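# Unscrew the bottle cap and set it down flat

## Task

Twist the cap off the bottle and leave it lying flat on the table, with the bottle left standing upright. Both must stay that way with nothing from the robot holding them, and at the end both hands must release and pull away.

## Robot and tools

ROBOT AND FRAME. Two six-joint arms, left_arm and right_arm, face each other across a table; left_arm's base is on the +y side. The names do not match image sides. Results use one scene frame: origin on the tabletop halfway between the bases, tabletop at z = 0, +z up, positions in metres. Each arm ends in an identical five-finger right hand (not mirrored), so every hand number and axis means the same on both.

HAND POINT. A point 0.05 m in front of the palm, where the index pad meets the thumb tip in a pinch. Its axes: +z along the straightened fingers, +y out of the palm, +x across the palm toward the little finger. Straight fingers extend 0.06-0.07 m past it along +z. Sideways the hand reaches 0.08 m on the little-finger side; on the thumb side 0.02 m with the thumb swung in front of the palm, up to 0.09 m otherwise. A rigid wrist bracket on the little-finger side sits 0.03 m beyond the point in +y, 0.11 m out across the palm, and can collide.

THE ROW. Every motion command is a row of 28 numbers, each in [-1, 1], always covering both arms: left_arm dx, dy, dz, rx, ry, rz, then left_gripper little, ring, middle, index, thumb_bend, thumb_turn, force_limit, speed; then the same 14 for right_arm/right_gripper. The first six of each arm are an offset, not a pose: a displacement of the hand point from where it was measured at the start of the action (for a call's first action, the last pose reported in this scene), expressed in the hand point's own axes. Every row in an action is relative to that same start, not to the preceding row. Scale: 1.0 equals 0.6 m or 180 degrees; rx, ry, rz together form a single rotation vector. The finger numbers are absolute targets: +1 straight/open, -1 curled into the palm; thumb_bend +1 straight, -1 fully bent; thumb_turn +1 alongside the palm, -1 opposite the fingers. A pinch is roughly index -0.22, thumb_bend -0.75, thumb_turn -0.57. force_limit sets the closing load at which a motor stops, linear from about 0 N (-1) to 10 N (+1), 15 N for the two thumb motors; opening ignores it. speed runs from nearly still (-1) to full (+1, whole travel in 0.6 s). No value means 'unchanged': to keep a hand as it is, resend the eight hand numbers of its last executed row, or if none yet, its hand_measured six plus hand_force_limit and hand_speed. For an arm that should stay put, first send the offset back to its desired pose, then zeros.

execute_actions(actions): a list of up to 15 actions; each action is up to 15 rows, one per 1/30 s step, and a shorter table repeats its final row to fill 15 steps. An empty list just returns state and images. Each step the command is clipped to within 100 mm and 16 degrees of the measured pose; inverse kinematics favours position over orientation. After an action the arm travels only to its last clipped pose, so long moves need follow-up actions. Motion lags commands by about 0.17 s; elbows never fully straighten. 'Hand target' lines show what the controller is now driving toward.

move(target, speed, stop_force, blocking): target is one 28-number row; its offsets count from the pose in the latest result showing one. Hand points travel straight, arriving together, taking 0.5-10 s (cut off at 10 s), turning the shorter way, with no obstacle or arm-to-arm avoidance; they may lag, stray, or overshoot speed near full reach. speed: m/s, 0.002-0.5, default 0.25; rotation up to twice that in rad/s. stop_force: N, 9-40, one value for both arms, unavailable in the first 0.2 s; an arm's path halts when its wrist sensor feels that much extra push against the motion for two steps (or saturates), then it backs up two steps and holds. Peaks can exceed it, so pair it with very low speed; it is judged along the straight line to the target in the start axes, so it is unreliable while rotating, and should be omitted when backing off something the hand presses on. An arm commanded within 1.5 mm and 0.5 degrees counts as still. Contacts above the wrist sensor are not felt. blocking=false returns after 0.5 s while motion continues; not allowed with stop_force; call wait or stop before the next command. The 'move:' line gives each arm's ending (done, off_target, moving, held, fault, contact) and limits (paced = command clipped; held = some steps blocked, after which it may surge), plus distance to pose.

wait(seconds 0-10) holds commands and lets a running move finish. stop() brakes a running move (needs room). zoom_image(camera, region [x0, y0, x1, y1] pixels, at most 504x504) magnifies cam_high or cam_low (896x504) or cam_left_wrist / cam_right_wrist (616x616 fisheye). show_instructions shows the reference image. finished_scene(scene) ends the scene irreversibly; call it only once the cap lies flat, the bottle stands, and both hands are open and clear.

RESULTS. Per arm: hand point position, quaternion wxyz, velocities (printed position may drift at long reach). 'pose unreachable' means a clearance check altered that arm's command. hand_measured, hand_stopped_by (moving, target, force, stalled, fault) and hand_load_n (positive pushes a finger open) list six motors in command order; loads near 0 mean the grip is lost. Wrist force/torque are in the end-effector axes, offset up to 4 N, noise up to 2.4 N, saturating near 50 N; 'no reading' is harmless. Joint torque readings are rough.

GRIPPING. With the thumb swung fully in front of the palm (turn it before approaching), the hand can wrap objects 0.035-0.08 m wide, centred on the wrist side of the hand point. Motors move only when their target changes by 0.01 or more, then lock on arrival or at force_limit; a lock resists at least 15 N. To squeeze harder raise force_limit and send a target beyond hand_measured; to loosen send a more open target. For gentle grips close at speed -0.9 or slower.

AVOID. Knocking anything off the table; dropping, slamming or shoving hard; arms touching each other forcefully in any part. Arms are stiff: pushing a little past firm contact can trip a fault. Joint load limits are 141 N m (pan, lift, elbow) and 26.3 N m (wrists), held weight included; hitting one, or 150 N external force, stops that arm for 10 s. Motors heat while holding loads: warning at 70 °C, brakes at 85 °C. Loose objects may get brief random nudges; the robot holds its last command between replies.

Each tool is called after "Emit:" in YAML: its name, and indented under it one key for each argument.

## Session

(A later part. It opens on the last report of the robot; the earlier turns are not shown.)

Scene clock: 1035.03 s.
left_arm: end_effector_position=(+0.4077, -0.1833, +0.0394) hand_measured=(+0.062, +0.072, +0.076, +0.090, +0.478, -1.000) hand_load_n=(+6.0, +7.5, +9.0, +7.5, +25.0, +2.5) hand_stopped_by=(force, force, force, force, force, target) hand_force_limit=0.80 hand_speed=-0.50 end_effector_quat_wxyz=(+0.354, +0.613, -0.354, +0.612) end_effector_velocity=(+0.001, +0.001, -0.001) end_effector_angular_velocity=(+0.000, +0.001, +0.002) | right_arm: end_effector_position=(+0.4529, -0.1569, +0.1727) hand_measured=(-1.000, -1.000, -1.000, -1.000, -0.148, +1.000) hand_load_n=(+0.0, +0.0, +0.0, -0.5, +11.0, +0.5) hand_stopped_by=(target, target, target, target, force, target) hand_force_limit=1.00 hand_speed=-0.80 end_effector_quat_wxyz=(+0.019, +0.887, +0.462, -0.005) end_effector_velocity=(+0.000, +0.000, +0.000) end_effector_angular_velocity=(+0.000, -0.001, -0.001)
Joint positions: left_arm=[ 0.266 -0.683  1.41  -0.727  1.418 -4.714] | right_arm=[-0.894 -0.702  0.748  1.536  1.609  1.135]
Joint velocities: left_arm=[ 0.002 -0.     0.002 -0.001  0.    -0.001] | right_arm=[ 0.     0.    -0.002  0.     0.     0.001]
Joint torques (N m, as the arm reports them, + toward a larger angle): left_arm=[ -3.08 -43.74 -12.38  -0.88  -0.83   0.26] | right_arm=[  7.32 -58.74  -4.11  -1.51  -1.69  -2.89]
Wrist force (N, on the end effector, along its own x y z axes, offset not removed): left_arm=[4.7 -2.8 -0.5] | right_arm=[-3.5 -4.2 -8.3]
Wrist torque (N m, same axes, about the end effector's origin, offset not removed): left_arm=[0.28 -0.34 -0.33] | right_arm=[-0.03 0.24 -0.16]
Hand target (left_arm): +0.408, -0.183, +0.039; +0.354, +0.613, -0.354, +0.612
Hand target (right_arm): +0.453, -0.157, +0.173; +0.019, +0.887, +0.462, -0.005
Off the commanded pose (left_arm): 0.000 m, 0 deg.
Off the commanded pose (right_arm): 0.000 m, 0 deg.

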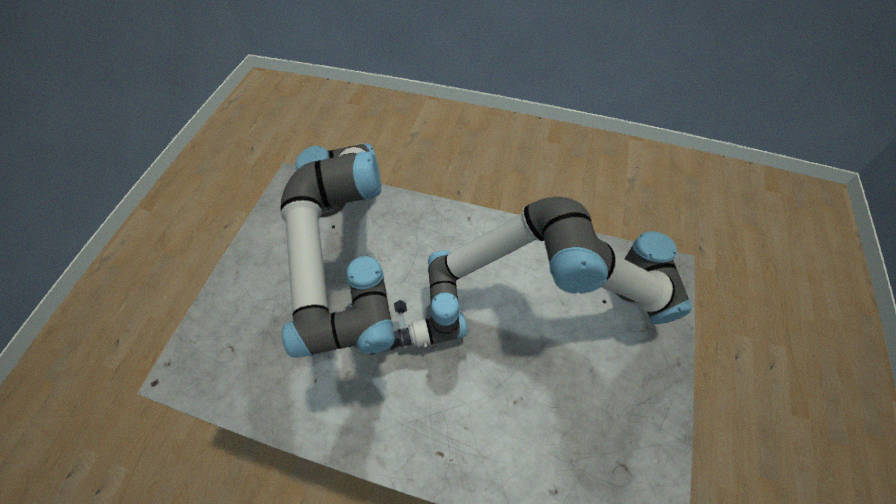

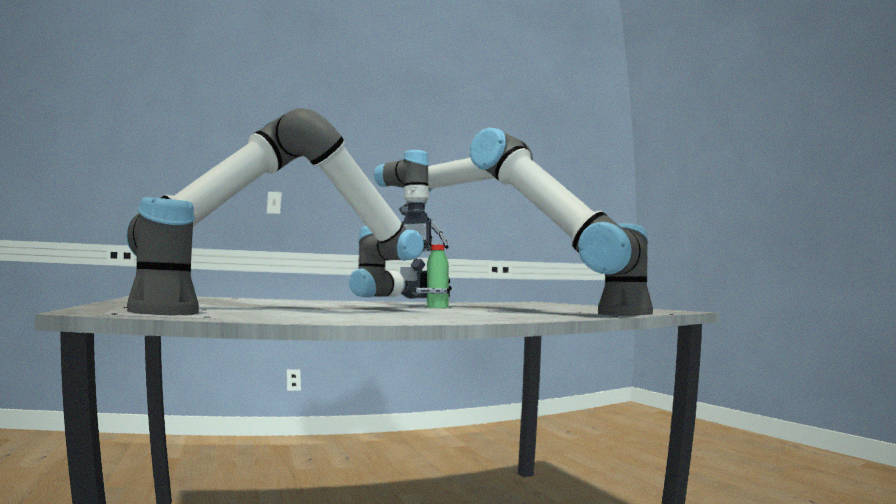

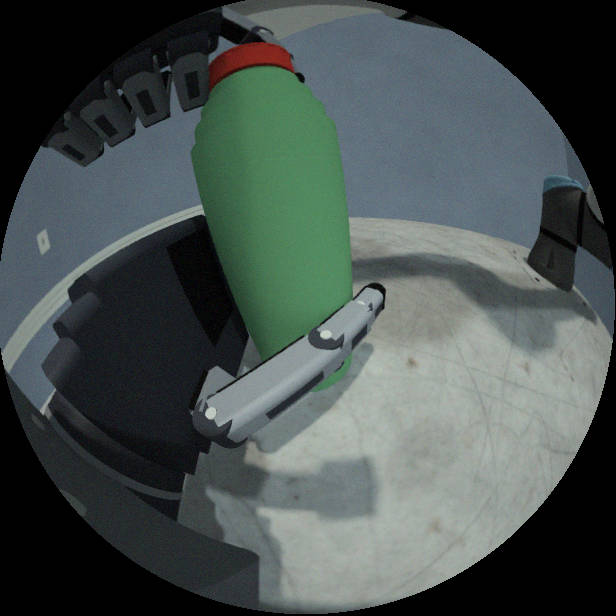

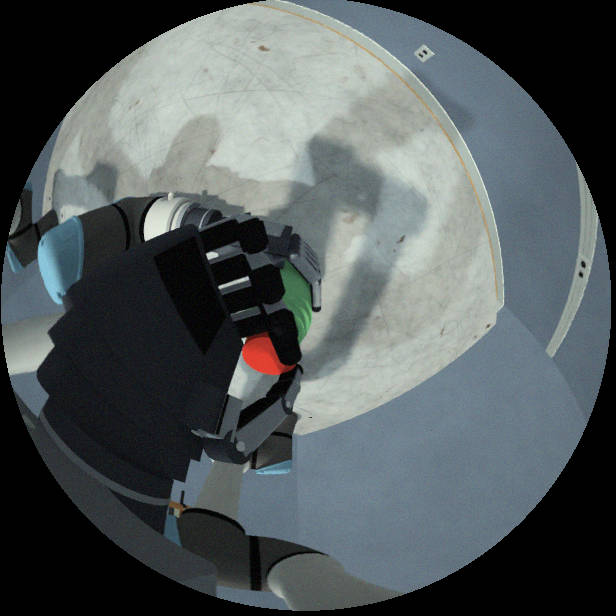

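Emit:
execute_actions:
  actions:
    - [[0,0,0,0,0,0,-0.9,-0.9,-0.9,-0.9,-0.9,-1,0.8,-0.5,-0.00066,-0.00011,0,0.0019,0.0017,-0.00139,-1,-1,-1,-1,-0.7,1,1,-0.8],[0,0,0,0,0,0,-0.9,-0.9,-0.9,-0.9,-0.9,-1,0.8,-0.5,-0.00107,-0.00043,-0.00002,0.0037,0.0034,-0.00417,-1,-1,-1,-1,-0.7,1,1,-0.8],[0,0,0,0,0,0,-0.9,-0.9,-0.9,-0.9,-0.9,-1,0.8,-0.5,-0.00125,-0.00098,-0.00003,0.0055,0.0051,-0.00833,-1,-1,-1,-1,-0.7,1,1,-0.8],[0,0,0,0,0,0,-0.9,-0.9,-0.9,-0.9,-0.9,-1,0.8,-0.5,-0.0012,-0.00175,-0.00006,0.0073,0.0069,-0.01389,-1,-1,-1,-1,-0.7,1,1,-0.8],[0,0,0,0,0,0,-0.9,-0.9,-0.9,-0.9,-0.9,-1,0.8,-0.5,-0.00094,-0.00276,-0.00008,0.009,0.0087,-0.02083,-1,-1,-1,-1,-0.7,1,1,-0.8],[0,0,0,0,0,0,-0.9,-0.9,-0.9,-0.9,-0.9,-1,0.8,-0.5,0.00042,-0.00413,-0.00012,0.0089,0.0088,-0.02917,-1,-1,-1,-1,-0.7,1,1,-0.8],[0,0,0,0,0,0,-0.9,-0.9,-0.9,-0.9,-0.9,-1,0.8,-0.5,0.00197,-0.00577,-0.00015,0.0088,0.009,-0.03889,-1,-1,-1,-1,-0.7,1,1,-0.8],[0,0,0,0,0,0,-0.9,-0.9,-0.9,-0.9,-0.9,-1,0.8,-0.5,0.00367,-0.0077,-0.0002,0.0086,0.0091,-0.05,-1,-1,-1,-1,-0.7,1,1,-0.8],[0,0,0,0,0,0,-0.9,-0.9,-0.9,-0.9,-0.9,-1,0.8,-0.5,0.0053,-0.00969,-0.00024,0.0085,0.0093,-0.06111,-1,-1,-1,-1,-0.7,1,1,-0.8],[0,0,0,0,0,0,-0.9,-0.9,-0.9,-0.9,-0.9,-1,0.8,-0.5,0.00687,-0.01173,-0.00029,0.0083,0.0095,-0.07222,-1,-1,-1,-1,-0.7,1,1,-0.8],[0,0,0,0,0,0,-0.9,-0.9,-0.9,-0.9,-0.9,-1,0.8,-0.5,0.00836,-0.01383,-0.00033,0.0082,0.0096,-0.08333,-1,-1,-1,-1,-0.7,1,1,-0.8],[0,0,0,0,0,0,-0.9,-0.9,-0.9,-0.9,-0.9,-1,0.8,-0.5,0.00978,-0.01598,-0.00037,0.0081,0.0098,-0.09444,-1,-1,-1,-1,-0.7,1,1,-0.8],[0,0,0,0,0,0,-0.9,-0.9,-0.9,-0.9,-0.9,-1,0.8,-0.5,0.01112,-0.01818,-0.00042,0.0079,0.0099,-0.10556,-1,-1,-1,-1,-0.7,1,1,-0.8],[0,0,0,0,0,0,-0.9,-0.9,-0.9,-0.9,-0.9,-1,0.8,-0.5,0.01238,-0.02042,-0.00046,0.0078,0.0101,-0.11667,-1,-1,-1,-1,-0.7,1,1,-0.8],[0,0,0,0,0,0,-0.9,-0.9,-0.9,-0.9,-0.9,-1,0.8,-0.5,0.01356,-0.02271,-0.00051,0.0076,0.0103,-0.12778,-1,-1,-1,-1,-0.7,1,1,-0.8]]
    - [[0,0,0,0,0,0,-0.9,-0.9,-0.9,-0.9,-0.9,-1,0.8,-0.5,0.01039,-0.0082,-0.00026,0,0,-0.06667,-1,-1,-1,-1,-0.7,1,1,-0.8],[0,0,0,0,0,0,-0.9,-0.9,-0.9,-0.9,-0.9,-1,0.8,-0.5,0.01192,-0.01028,-0.00031,0,0,-0.07778,-1,-1,-1,-1,-0.7,1,1,-0.8],[0,0,0,0,0,0,-0.9,-0.9,-0.9,-0.9,-0.9,-1,0.8,-0.5,0.01338,-0.0124,-0.00035,0,0,-0.08889,-1,-1,-1,-1,-0.7,1,1,-0.8],[0,0,0,0,0,0,-0.9,-0.9,-0.9,-0.9,-0.9,-1,0.8,-0.5,0.01476,-0.01457,-0.0004,0,0,-0.1,-1,-1,-1,-1,-0.7,1,1,-0.8],[0,0,0,0,0,0,-0.9,-0.9,-0.9,-0.9,-0.9,-1,0.8,-0.5,0.01606,-0.01679,-0.00044,0,0,-0.11111,-1,-1,-1,-1,-0.7,1,1,-0.8],[0,0,0,0,0,0,-0.9,-0.9,-0.9,-0.9,-0.9,-1,0.8,-0.5,0.01728,-0.01906,-0.00048,0,0,-0.12222,-1,-1,-1,-1,-0.7,1,1,-0.8],[0,0,0,0,0,0,-0.9,-0.9,-0.9,-0.9,-0.9,-1,0.8,-0.5,0.01843,-0.02137,-0.00053,0,0,-0.13333,-1,-1,-1,-1,-0.7,1,1,-0.8],[0,0,0,0,0,0,-0.9,-0.9,-0.9,-0.9,-0.9,-1,0.8,-0.5,0.01949,-0.02371,-0.00057,0,0,-0.14444,-1,-1,-1,-1,-0.7,1,1,-0.8],[0,0,0,0,0,0,-0.9,-0.9,-0.9,-0.9,-0.9,-1,0.8,-0.5,0.02047,-0.02609,-0.00062,0,0,-0.15556,-1,-1,-1,-1,-0.7,1,1,-0.8],[0,0,0,0,0,0,-0.9,-0.9,-0.9,-0.9,-0.9,-1,0.8,-0.5,0.02137,-0.0285,-0.00066,0,0,-0.16667,-1,-1,-1,-1,-0.7,1,1,-0.8],[0,0,0,0,0,0,-0.9,-0.9,-0.9,-0.9,-0.9,-1,0.8,-0.5,0.02218,-0.03095,-0.0007,0,0,-0.17778,-1,-1,-1,-1,-0.7,1,1,-0.8],[0,0,0,0,0,0,-0.9,-0.9,-0.9,-0.9,-0.9,-1,0.8,-0.5,0.02291,-0.03342,-0.00075,0,0,-0.18889,-1,-1,-1,-1,-0.7,1,1,-0.8],[0,0,0,0,0,0,-0.9,-0.9,-0.9,-0.9,-0.9,-1,0.8,-0.5,0.02355,-0.03591,-0.00079,0,0,-0.2,-1,-1,-1,-1,-0.7,1,1,-0.8],[0,0,0,0,0,0,-0.9,-0.9,-0.9,-0.9,-0.9,-1,0.8,-0.5,0.0241,-0.03842,-0.00084,0,0,-0.21111,-1,-1,-1,-1,-0.7,1,1,-0.8],[0,0,0,0,0,0,-0.9,-0.9,-0.9,-0.9,-0.9,-1,0.8,-0.5,0.02457,-0.04096,-0.00088,0,0,-0.22222,-1,-1,-1,-1,-0.7,1,1,-0.8]]
    - [[0,0,0,0,0,0,-0.9,-0.9,-0.9,-0.9,-0.9,-1,0.8,-0.5,0.01019,-0.0095,-0.00026,0,0,-0.06667,-1,-1,-1,-1,-0.7,1,1,-0.8],[0,0,0,0,0,0,-0.9,-0.9,-0.9,-0.9,-0.9,-1,0.8,-0.5,0.01172,-0.01158,-0.00031,0,0,-0.07778,-1,-1,-1,-1,-0.7,1,1,-0.8],[0,0,0,0,0,0,-0.9,-0.9,-0.9,-0.9,-0.9,-1,0.8,-0.5,0.01318,-0.0137,-0.00035,0,0,-0.08889,-1,-1,-1,-1,-0.7,1,1,-0.8],[0,0,0,0,0,0,-0.9,-0.9,-0.9,-0.9,-0.9,-1,0.8,-0.5,0.01456,-0.01587,-0.0004,0,0,-0.1,-1,-1,-1,-1,-0.7,1,1,-0.8],[0,0,0,0,0,0,-0.9,-0.9,-0.9,-0.9,-0.9,-1,0.8,-0.5,0.01586,-0.01809,-0.00044,0,0,-0.11111,-1,-1,-1,-1,-0.7,1,1,-0.8],[0,0,0,0,0,0,-0.9,-0.9,-0.9,-0.9,-0.9,-1,0.8,-0.5,0.01708,-0.02036,-0.00048,0,0,-0.12222,-1,-1,-1,-1,-0.7,1,1,-0.8],[0,0,0,0,0,0,-0.9,-0.9,-0.9,-0.9,-0.9,-1,0.8,-0.5,0.01823,-0.02267,-0.00053,0,0,-0.13333,-1,-1,-1,-1,-0.7,1,1,-0.8],[0,0,0,0,0,0,-0.9,-0.9,-0.9,-0.9,-0.9,-1,0.8,-0.5,0.01929,-0.02501,-0.00057,0,0,-0.14444,-1,-1,-1,-1,-0.7,1,1,-0.8],[0,0,0,0,0,0,-0.9,-0.9,-0.9,-0.9,-0.9,-1,0.8,-0.5,0.02027,-0.02739,-0.00062,0,0,-0.15556,-1,-1,-1,-1,-0.7,1,1,-0.8],[0,0,0,0,0,0,-0.9,-0.9,-0.9,-0.9,-0.9,-1,0.8,-0.5,0.02117,-0.0298,-0.00066,0,0,-0.16667,-1,-1,-1,-1,-0.7,1,1,-0.8],[0,0,0,0,0,0,-0.9,-0.9,-0.9,-0.9,-0.9,-1,0.8,-0.5,0.02198,-0.03225,-0.0007,0,0,-0.17778,-1,-1,-1,-1,-0.7,1,1,-0.8],[0,0,0,0,0,0,-0.9,-0.9,-0.9,-0.9,-0.9,-1,0.8,-0.5,0.02271,-0.03472,-0.00075,0,0,-0.18889,-1,-1,-1,-1,-0.7,1,1,-0.8],[0,0,0,0,0,0,-0.9,-0.9,-0.9,-0.9,-0.9,-1,0.8,-0.5,0.02335,-0.03721,-0.00079,0,0,-0.2,-1,-1,-1,-1,-0.7,1,1,-0.8],[0,0,0,0,0,0,-0.9,-0.9,-0.9,-0.9,-0.9,-1,0.8,-0.5,0.0239,-0.03972,-0.00084,0,0,-0.21111,-1,-1,-1,-1,-0.7,1,1,-0.8],[0,0,0,0,0,0,-0.9,-0.9,-0.9,-0.9,-0.9,-1,0.8,-0.5,0.02437,-0.04226,-0.00088,0,0,-0.22222,-1,-1,-1,-1,-0.7,1,1,-0.8]]
    - [[0,0,0,0,0,0,-0.9,-0.9,-0.9,-0.9,-0.9,-1,0.8,-0.5,0.01019,-0.0095,-0.00026,0,0,-0.06667,-1,-1,-1,-1,-0.7,1,1,-0.8],[0,0,0,0,0,0,-0.9,-0.9,-0.9,-0.9,-0.9,-1,0.8,-0.5,0.01172,-0.01158,-0.00031,0,0,-0.07778,-1,-1,-1,-1,-0.7,1,1,-0.8],[0,0,0,0,0,0,-0.9,-0.9,-0.9,-0.9,-0.9,-1,0.8,-0.5,0.01318,-0.0137,-0.00035,0,0,-0.08889,-1,-1,-1,-1,-0.7,1,1,-0.8],[0,0,0,0,0,0,-0.9,-0.9,-0.9,-0.9,-0.9,-1,0.8,-0.5,0.01456,-0.01587,-0.0004,0,0,-0.1,-1,-1,-1,-1,-0.7,1,1,-0.8],[0,0,0,0,0,0,-0.9,-0.9,-0.9,-0.9,-0.9,-1,0.8,-0.5,0.01586,-0.01809,-0.00044,0,0,-0.11111,-1,-1,-1,-1,-0.7,1,1,-0.8],[0,0,0,0,0,0,-0.9,-0.9,-0.9,-0.9,-0.9,-1,0.8,-0.5,0.01708,-0.02036,-0.00048,0,0,-0.12222,-1,-1,-1,-1,-0.7,1,1,-0.8],[0,0,0,0,0,0,-0.9,-0.9,-0.9,-0.9,-0.9,-1,0.8,-0.5,0.01823,-0.02267,-0.00053,0,0,-0.13333,-1,-1,-1,-1,-0.7,1,1,-0.8],[0,0,0,0,0,0,-0.9,-0.9,-0.9,-0.9,-0.9,-1,0.8,-0.5,0.01929,-0.02501,-0.00057,0,0,-0.14444,-1,-1,-1,-1,-0.7,1,1,-0.8],[0,0,0,0,0,0,-0.9,-0.9,-0.9,-0.9,-0.9,-1,0.8,-0.5,0.02015,-0.02709,-0.00061,0,0,-0.15417,-1,-1,-1,-1,-0.7,1,1,-0.8],[0,0,0,0,0,0,-0.9,-0.9,-0.9,-0.9,-0.9,-1,0.8,-0.5,0.02084,-0.02889,-0.00064,0,0,-0.1625,-1,-1,-1,-1,-0.7,1,1,-0.8],[0,0,0,0,0,0,-0.9,-0.9,-0.9,-0.9,-0.9,-1,0.8,-0.5,0.02138,-0.03041,-0.00067,0,0,-0.16944,-1,-1,-1,-1,-0.7,1,1,-0.8],[0,0,0,0,0,0,-0.9,-0.9,-0.9,-0.9,-0.9,-1,0.8,-0.5,0.02179,-0.03163,-0.00069,0,0,-0.175,-1,-1,-1,-1,-0.7,1,1,-0.8],[0,0,0,0,0,0,-0.9,-0.9,-0.9,-0.9,-0.9,-1,0.8,-0.5,0.02208,-0.03255,-0.00071,0,0,-0.17917,-1,-1,-1,-1,-0.7,1,1,-0.8],[0,0,0,0,0,0,-0.9,-0.9,-0.9,-0.9,-0.9,-1,0.8,-0.5,0.02226,-0.03317,-0.00072,0,0,-0.18194,-1,-1,-1,-1,-0.7,1,1,-0.8],[0,0,0,0,0,0,-0.9,-0.9,-0.9,-0.9,-0.9,-1,0.8,-0.5,0.02236,-0.03347,-0.00073,0,0,-0.18333,-1,-1,-1,-1,-0.7,1,1,-0.8]]

Emit:
wait:
  seconds: 0.5

Scene clock: 1157.03 s.
left_arm: end_effector_position=(+0.4077, -0.1833, +0.0394) hand_measured=(+0.060, +0.070, +0.076, +0.092, +0.478, -1.000) hand_load_n=(+3.0, +5.0, +7.5, +7.5, +23.0, +6.5) hand_stopped_by=(force, force, force, force, force, target) hand_force_limit=0.80 hand_speed=-0.50 end_effector_quat_wxyz=(+0.354, +0.613, -0.354, +0.612) end_effector_velocity=(-0.001, -0.001, +0.001) end_effector_angular_velocity=(-0.001, -0.002, -0.001) | right_arm: end_effector_position=(+0.3918, -0.1224, +0.1741) hand_measured=(-1.000, -1.000, -1.000, -1.000, -0.150, +1.000) hand_load_n=(+0.0, +0.0, +0.0, +1.0, +9.0, +0.0) hand_stopped_by=(target, target, target, target, force, target) hand_force_limit=1.00 hand_speed=-0.80 end_effector_quat_wxyz=(+0.002, +0.201, +0.979, -0.019) end_effector_velocity=(-0.023, -0.004, +0.001) end_effector_angular_velocity=(+0.033, +0.024, +0.661)
Joint positions: left_arm=[ 0.266 -0.683  1.41  -0.727  1.418 -4.714] | right_arm=[-0.934 -1.001  1.25   1.343  1.602 -0.68 ]
Joint velocities: left_arm=[-0.001 -0.    -0.002  0.    -0.     0.002] | right_arm=[-0.084 -0.07   0.103 -0.051 -0.024 -0.746]
Joint torques (N m, as the arm reports them, + toward a larger angle): left_arm=[ -3.18 -43.57 -11.93  -0.73  -0.78   0.38] | right_arm=[ -2.64 -51.33  -5.35   0.95  -1.81  -2.8 ]
Wrist force (N, on the end effector, along its own x y z axes, offset not removed): left_arm=[7.2 6.4 3.4] | right_arm=[-2.3 0.3 -2.9]
Wrist torque (N m, same axes, about the end effector's origin, offset not removed): left_arm=[0.13 -0.17 0.44] | right_arm=[-0.16 0.11 -0.30]
Hand target (left_arm): +0.408, -0.183, +0.039; +0.354, +0.613, -0.354, +0.612
Hand target (right_arm): +0.389, -0.123, +0.174; +0.000, +0.163, +0.987, -0.016
Off the commanded pose (left_arm): 0.000 m, 0 deg.
Off the commanded pose (right_arm): 0.002 m, 5 deg.

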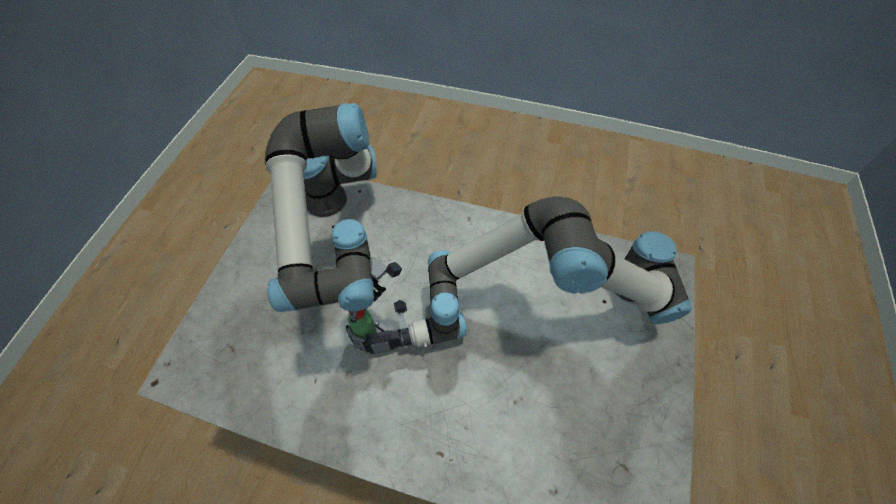

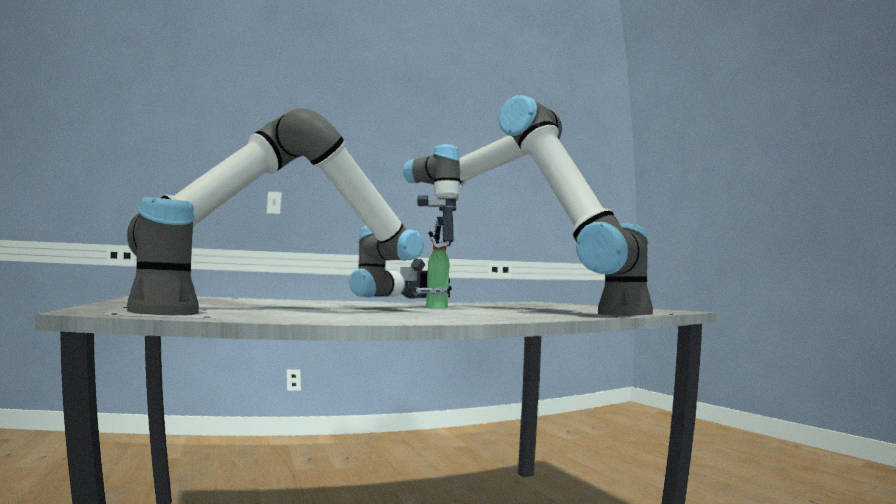

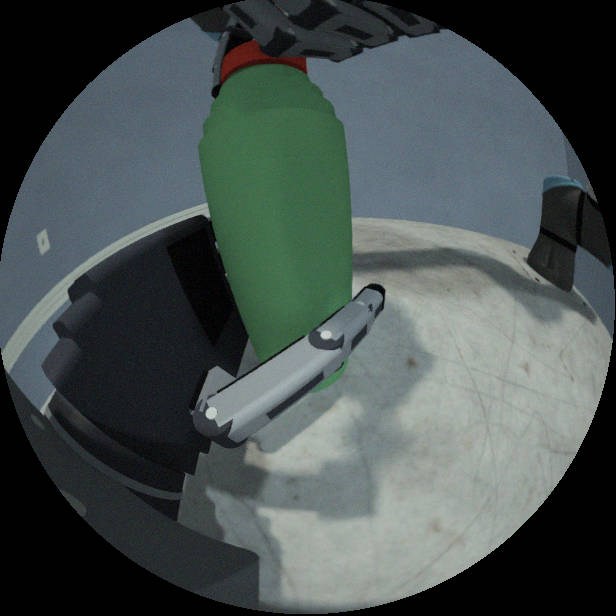

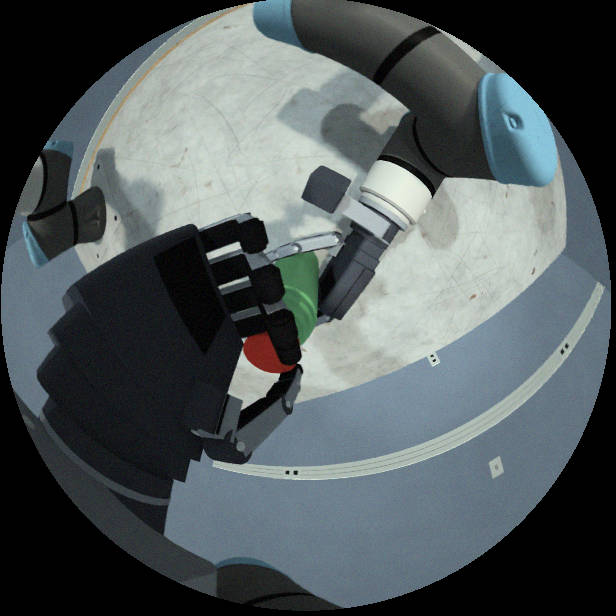

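Scene clock: 1157.53 s.
left_arm: end_effector_position=(+0.4077, -0.1833, +0.0394) hand_measured=(+0.060, +0.070, +0.076, +0.092, +0.478, -1.000) hand_load_n=(+3.5, +5.5, +8.0, +7.5, +22.5, +6.0) hand_stopped_by=(force, force, force, force, force, target) hand_force_limit=0.80 hand_speed=-0.50 end_effector_quat_wxyz=(+0.354, +0.613, -0.354, +0.612) end_effector_velocity=(-0.002, -0.001, +0.000) end_effector_angular_velocity=(-0.002, -0.000, -0.002) | right_arm: end_effector_position=(+0.3891, -0.1228, +0.1743) hand_measured=(-1.000, -1.000, -1.000, -1.000, -0.150, +1.000) hand_load_n=(+0.0, +0.0, +0.0, +1.0, +8.5, +0.0) hand_stopped_by=(target, target, target, target, force, target) hand_force_limit=1.00 hand_speed=-0.80 end_effector_quat_wxyz=(+0.000, +0.163, +0.987, -0.016) end_effector_velocity=(-0.000, -0.000, +0.000) end_effector_angular_velocity=(+0.000, -0.000, +0.006)
Joint positions: left_arm=[ 0.266 -0.683  1.41  -0.727  1.418 -4.714] | right_arm=[-0.945 -1.009  1.262  1.337  1.598 -0.769]
Joint velocities: left_arm=[-0.002  0.    -0.    -0.002  0.    -0.001] | right_arm=[-0.001 -0.001  0.001 -0.001  0.    -0.007]
Joint torques (N m, as the arm reports them, + toward a larger angle): left_arm=[ -3.7  -43.48 -12.35  -0.87  -0.79   0.33] | right_arm=[ -5.66 -50.37  -3.55   0.17  -1.82  -2.83]
Wrist force (N, on the end effector, along its own x y z axes, offset not removed): left_arm=[3.2 4.3 -2.6] | right_arm=[-1.6 -4.3 -4.2]
Wrist torque (N m, same axes, about the end effector's origin, offset not removed): left_arm=[0.59 0.53 0.07] | right_arm=[-0.23 0.34 -0.34]
Hand target (left_arm): +0.408, -0.183, +0.039; +0.354, +0.613, -0.354, +0.612
Hand target (right_arm): +0.389, -0.123, +0.174; +0.000, +0.163, +0.987, -0.016
Off the commanded pose (left_arm): 0.000 m, 0 deg.
Off the commanded pose (right_arm): 0.000 m, 0 deg.
wait: 0.50 s; at rest by 0.40 s

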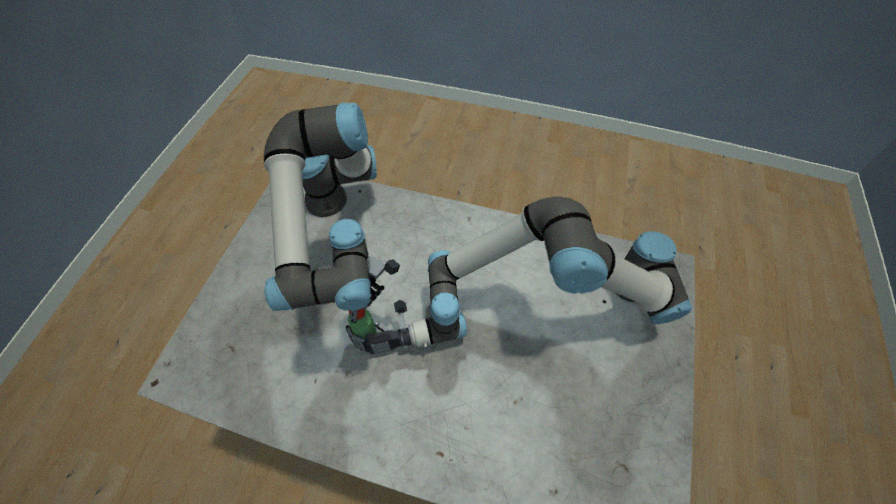

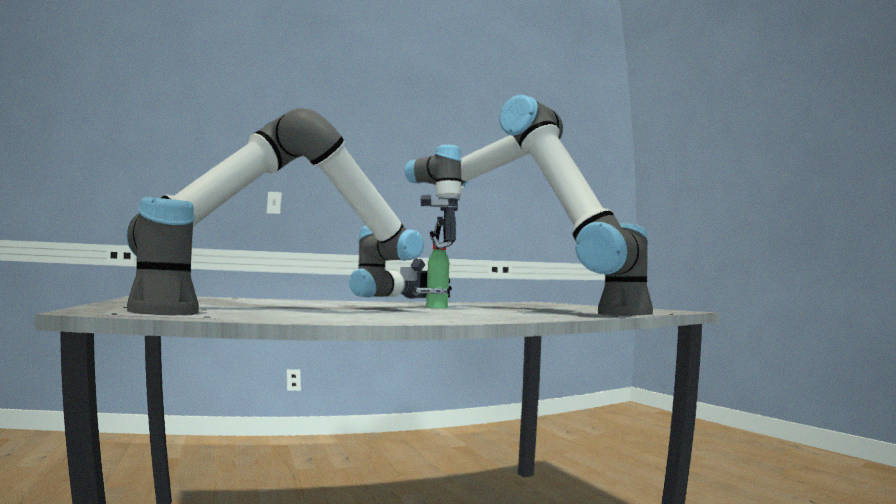

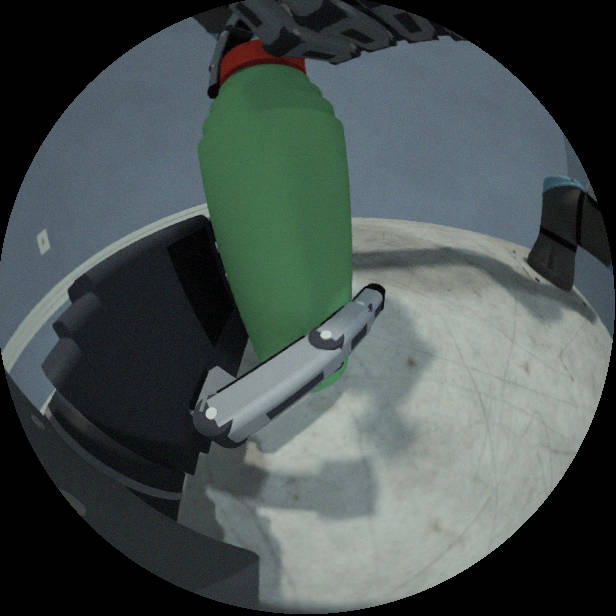

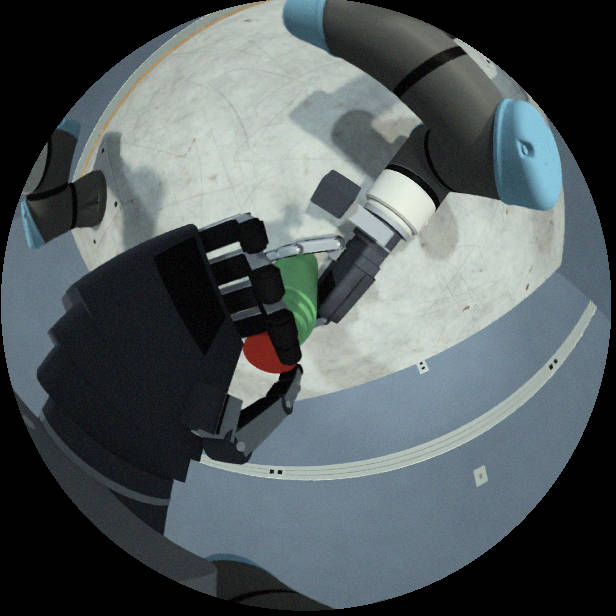

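Emit:
zoom_image:
  camera: "cam_low"
  region: [400, 190, 480, 270]

Emit:
zoom_image:
  camera: "cam_left_wrist"
  region: [180, 0, 380, 130]

Region (400, 190, 480, 270) of cam_low's 896x504 image, scaled by 6.300, with more detail than that image has.

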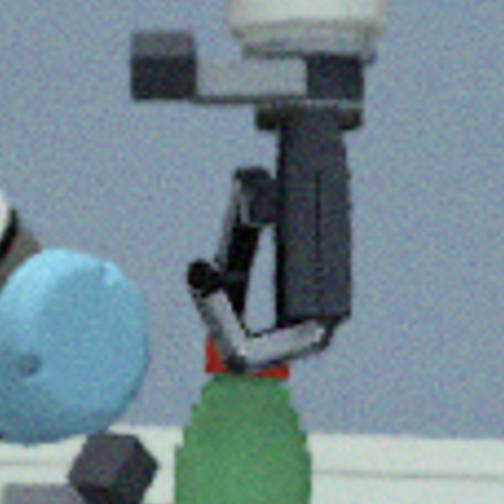

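Region (180, 0, 380, 130) of cam_left_wrist's 616x616 image, scaled by 2.520, with more detail than that image has; it fills the top 328 rows of this view, and the rest is white.

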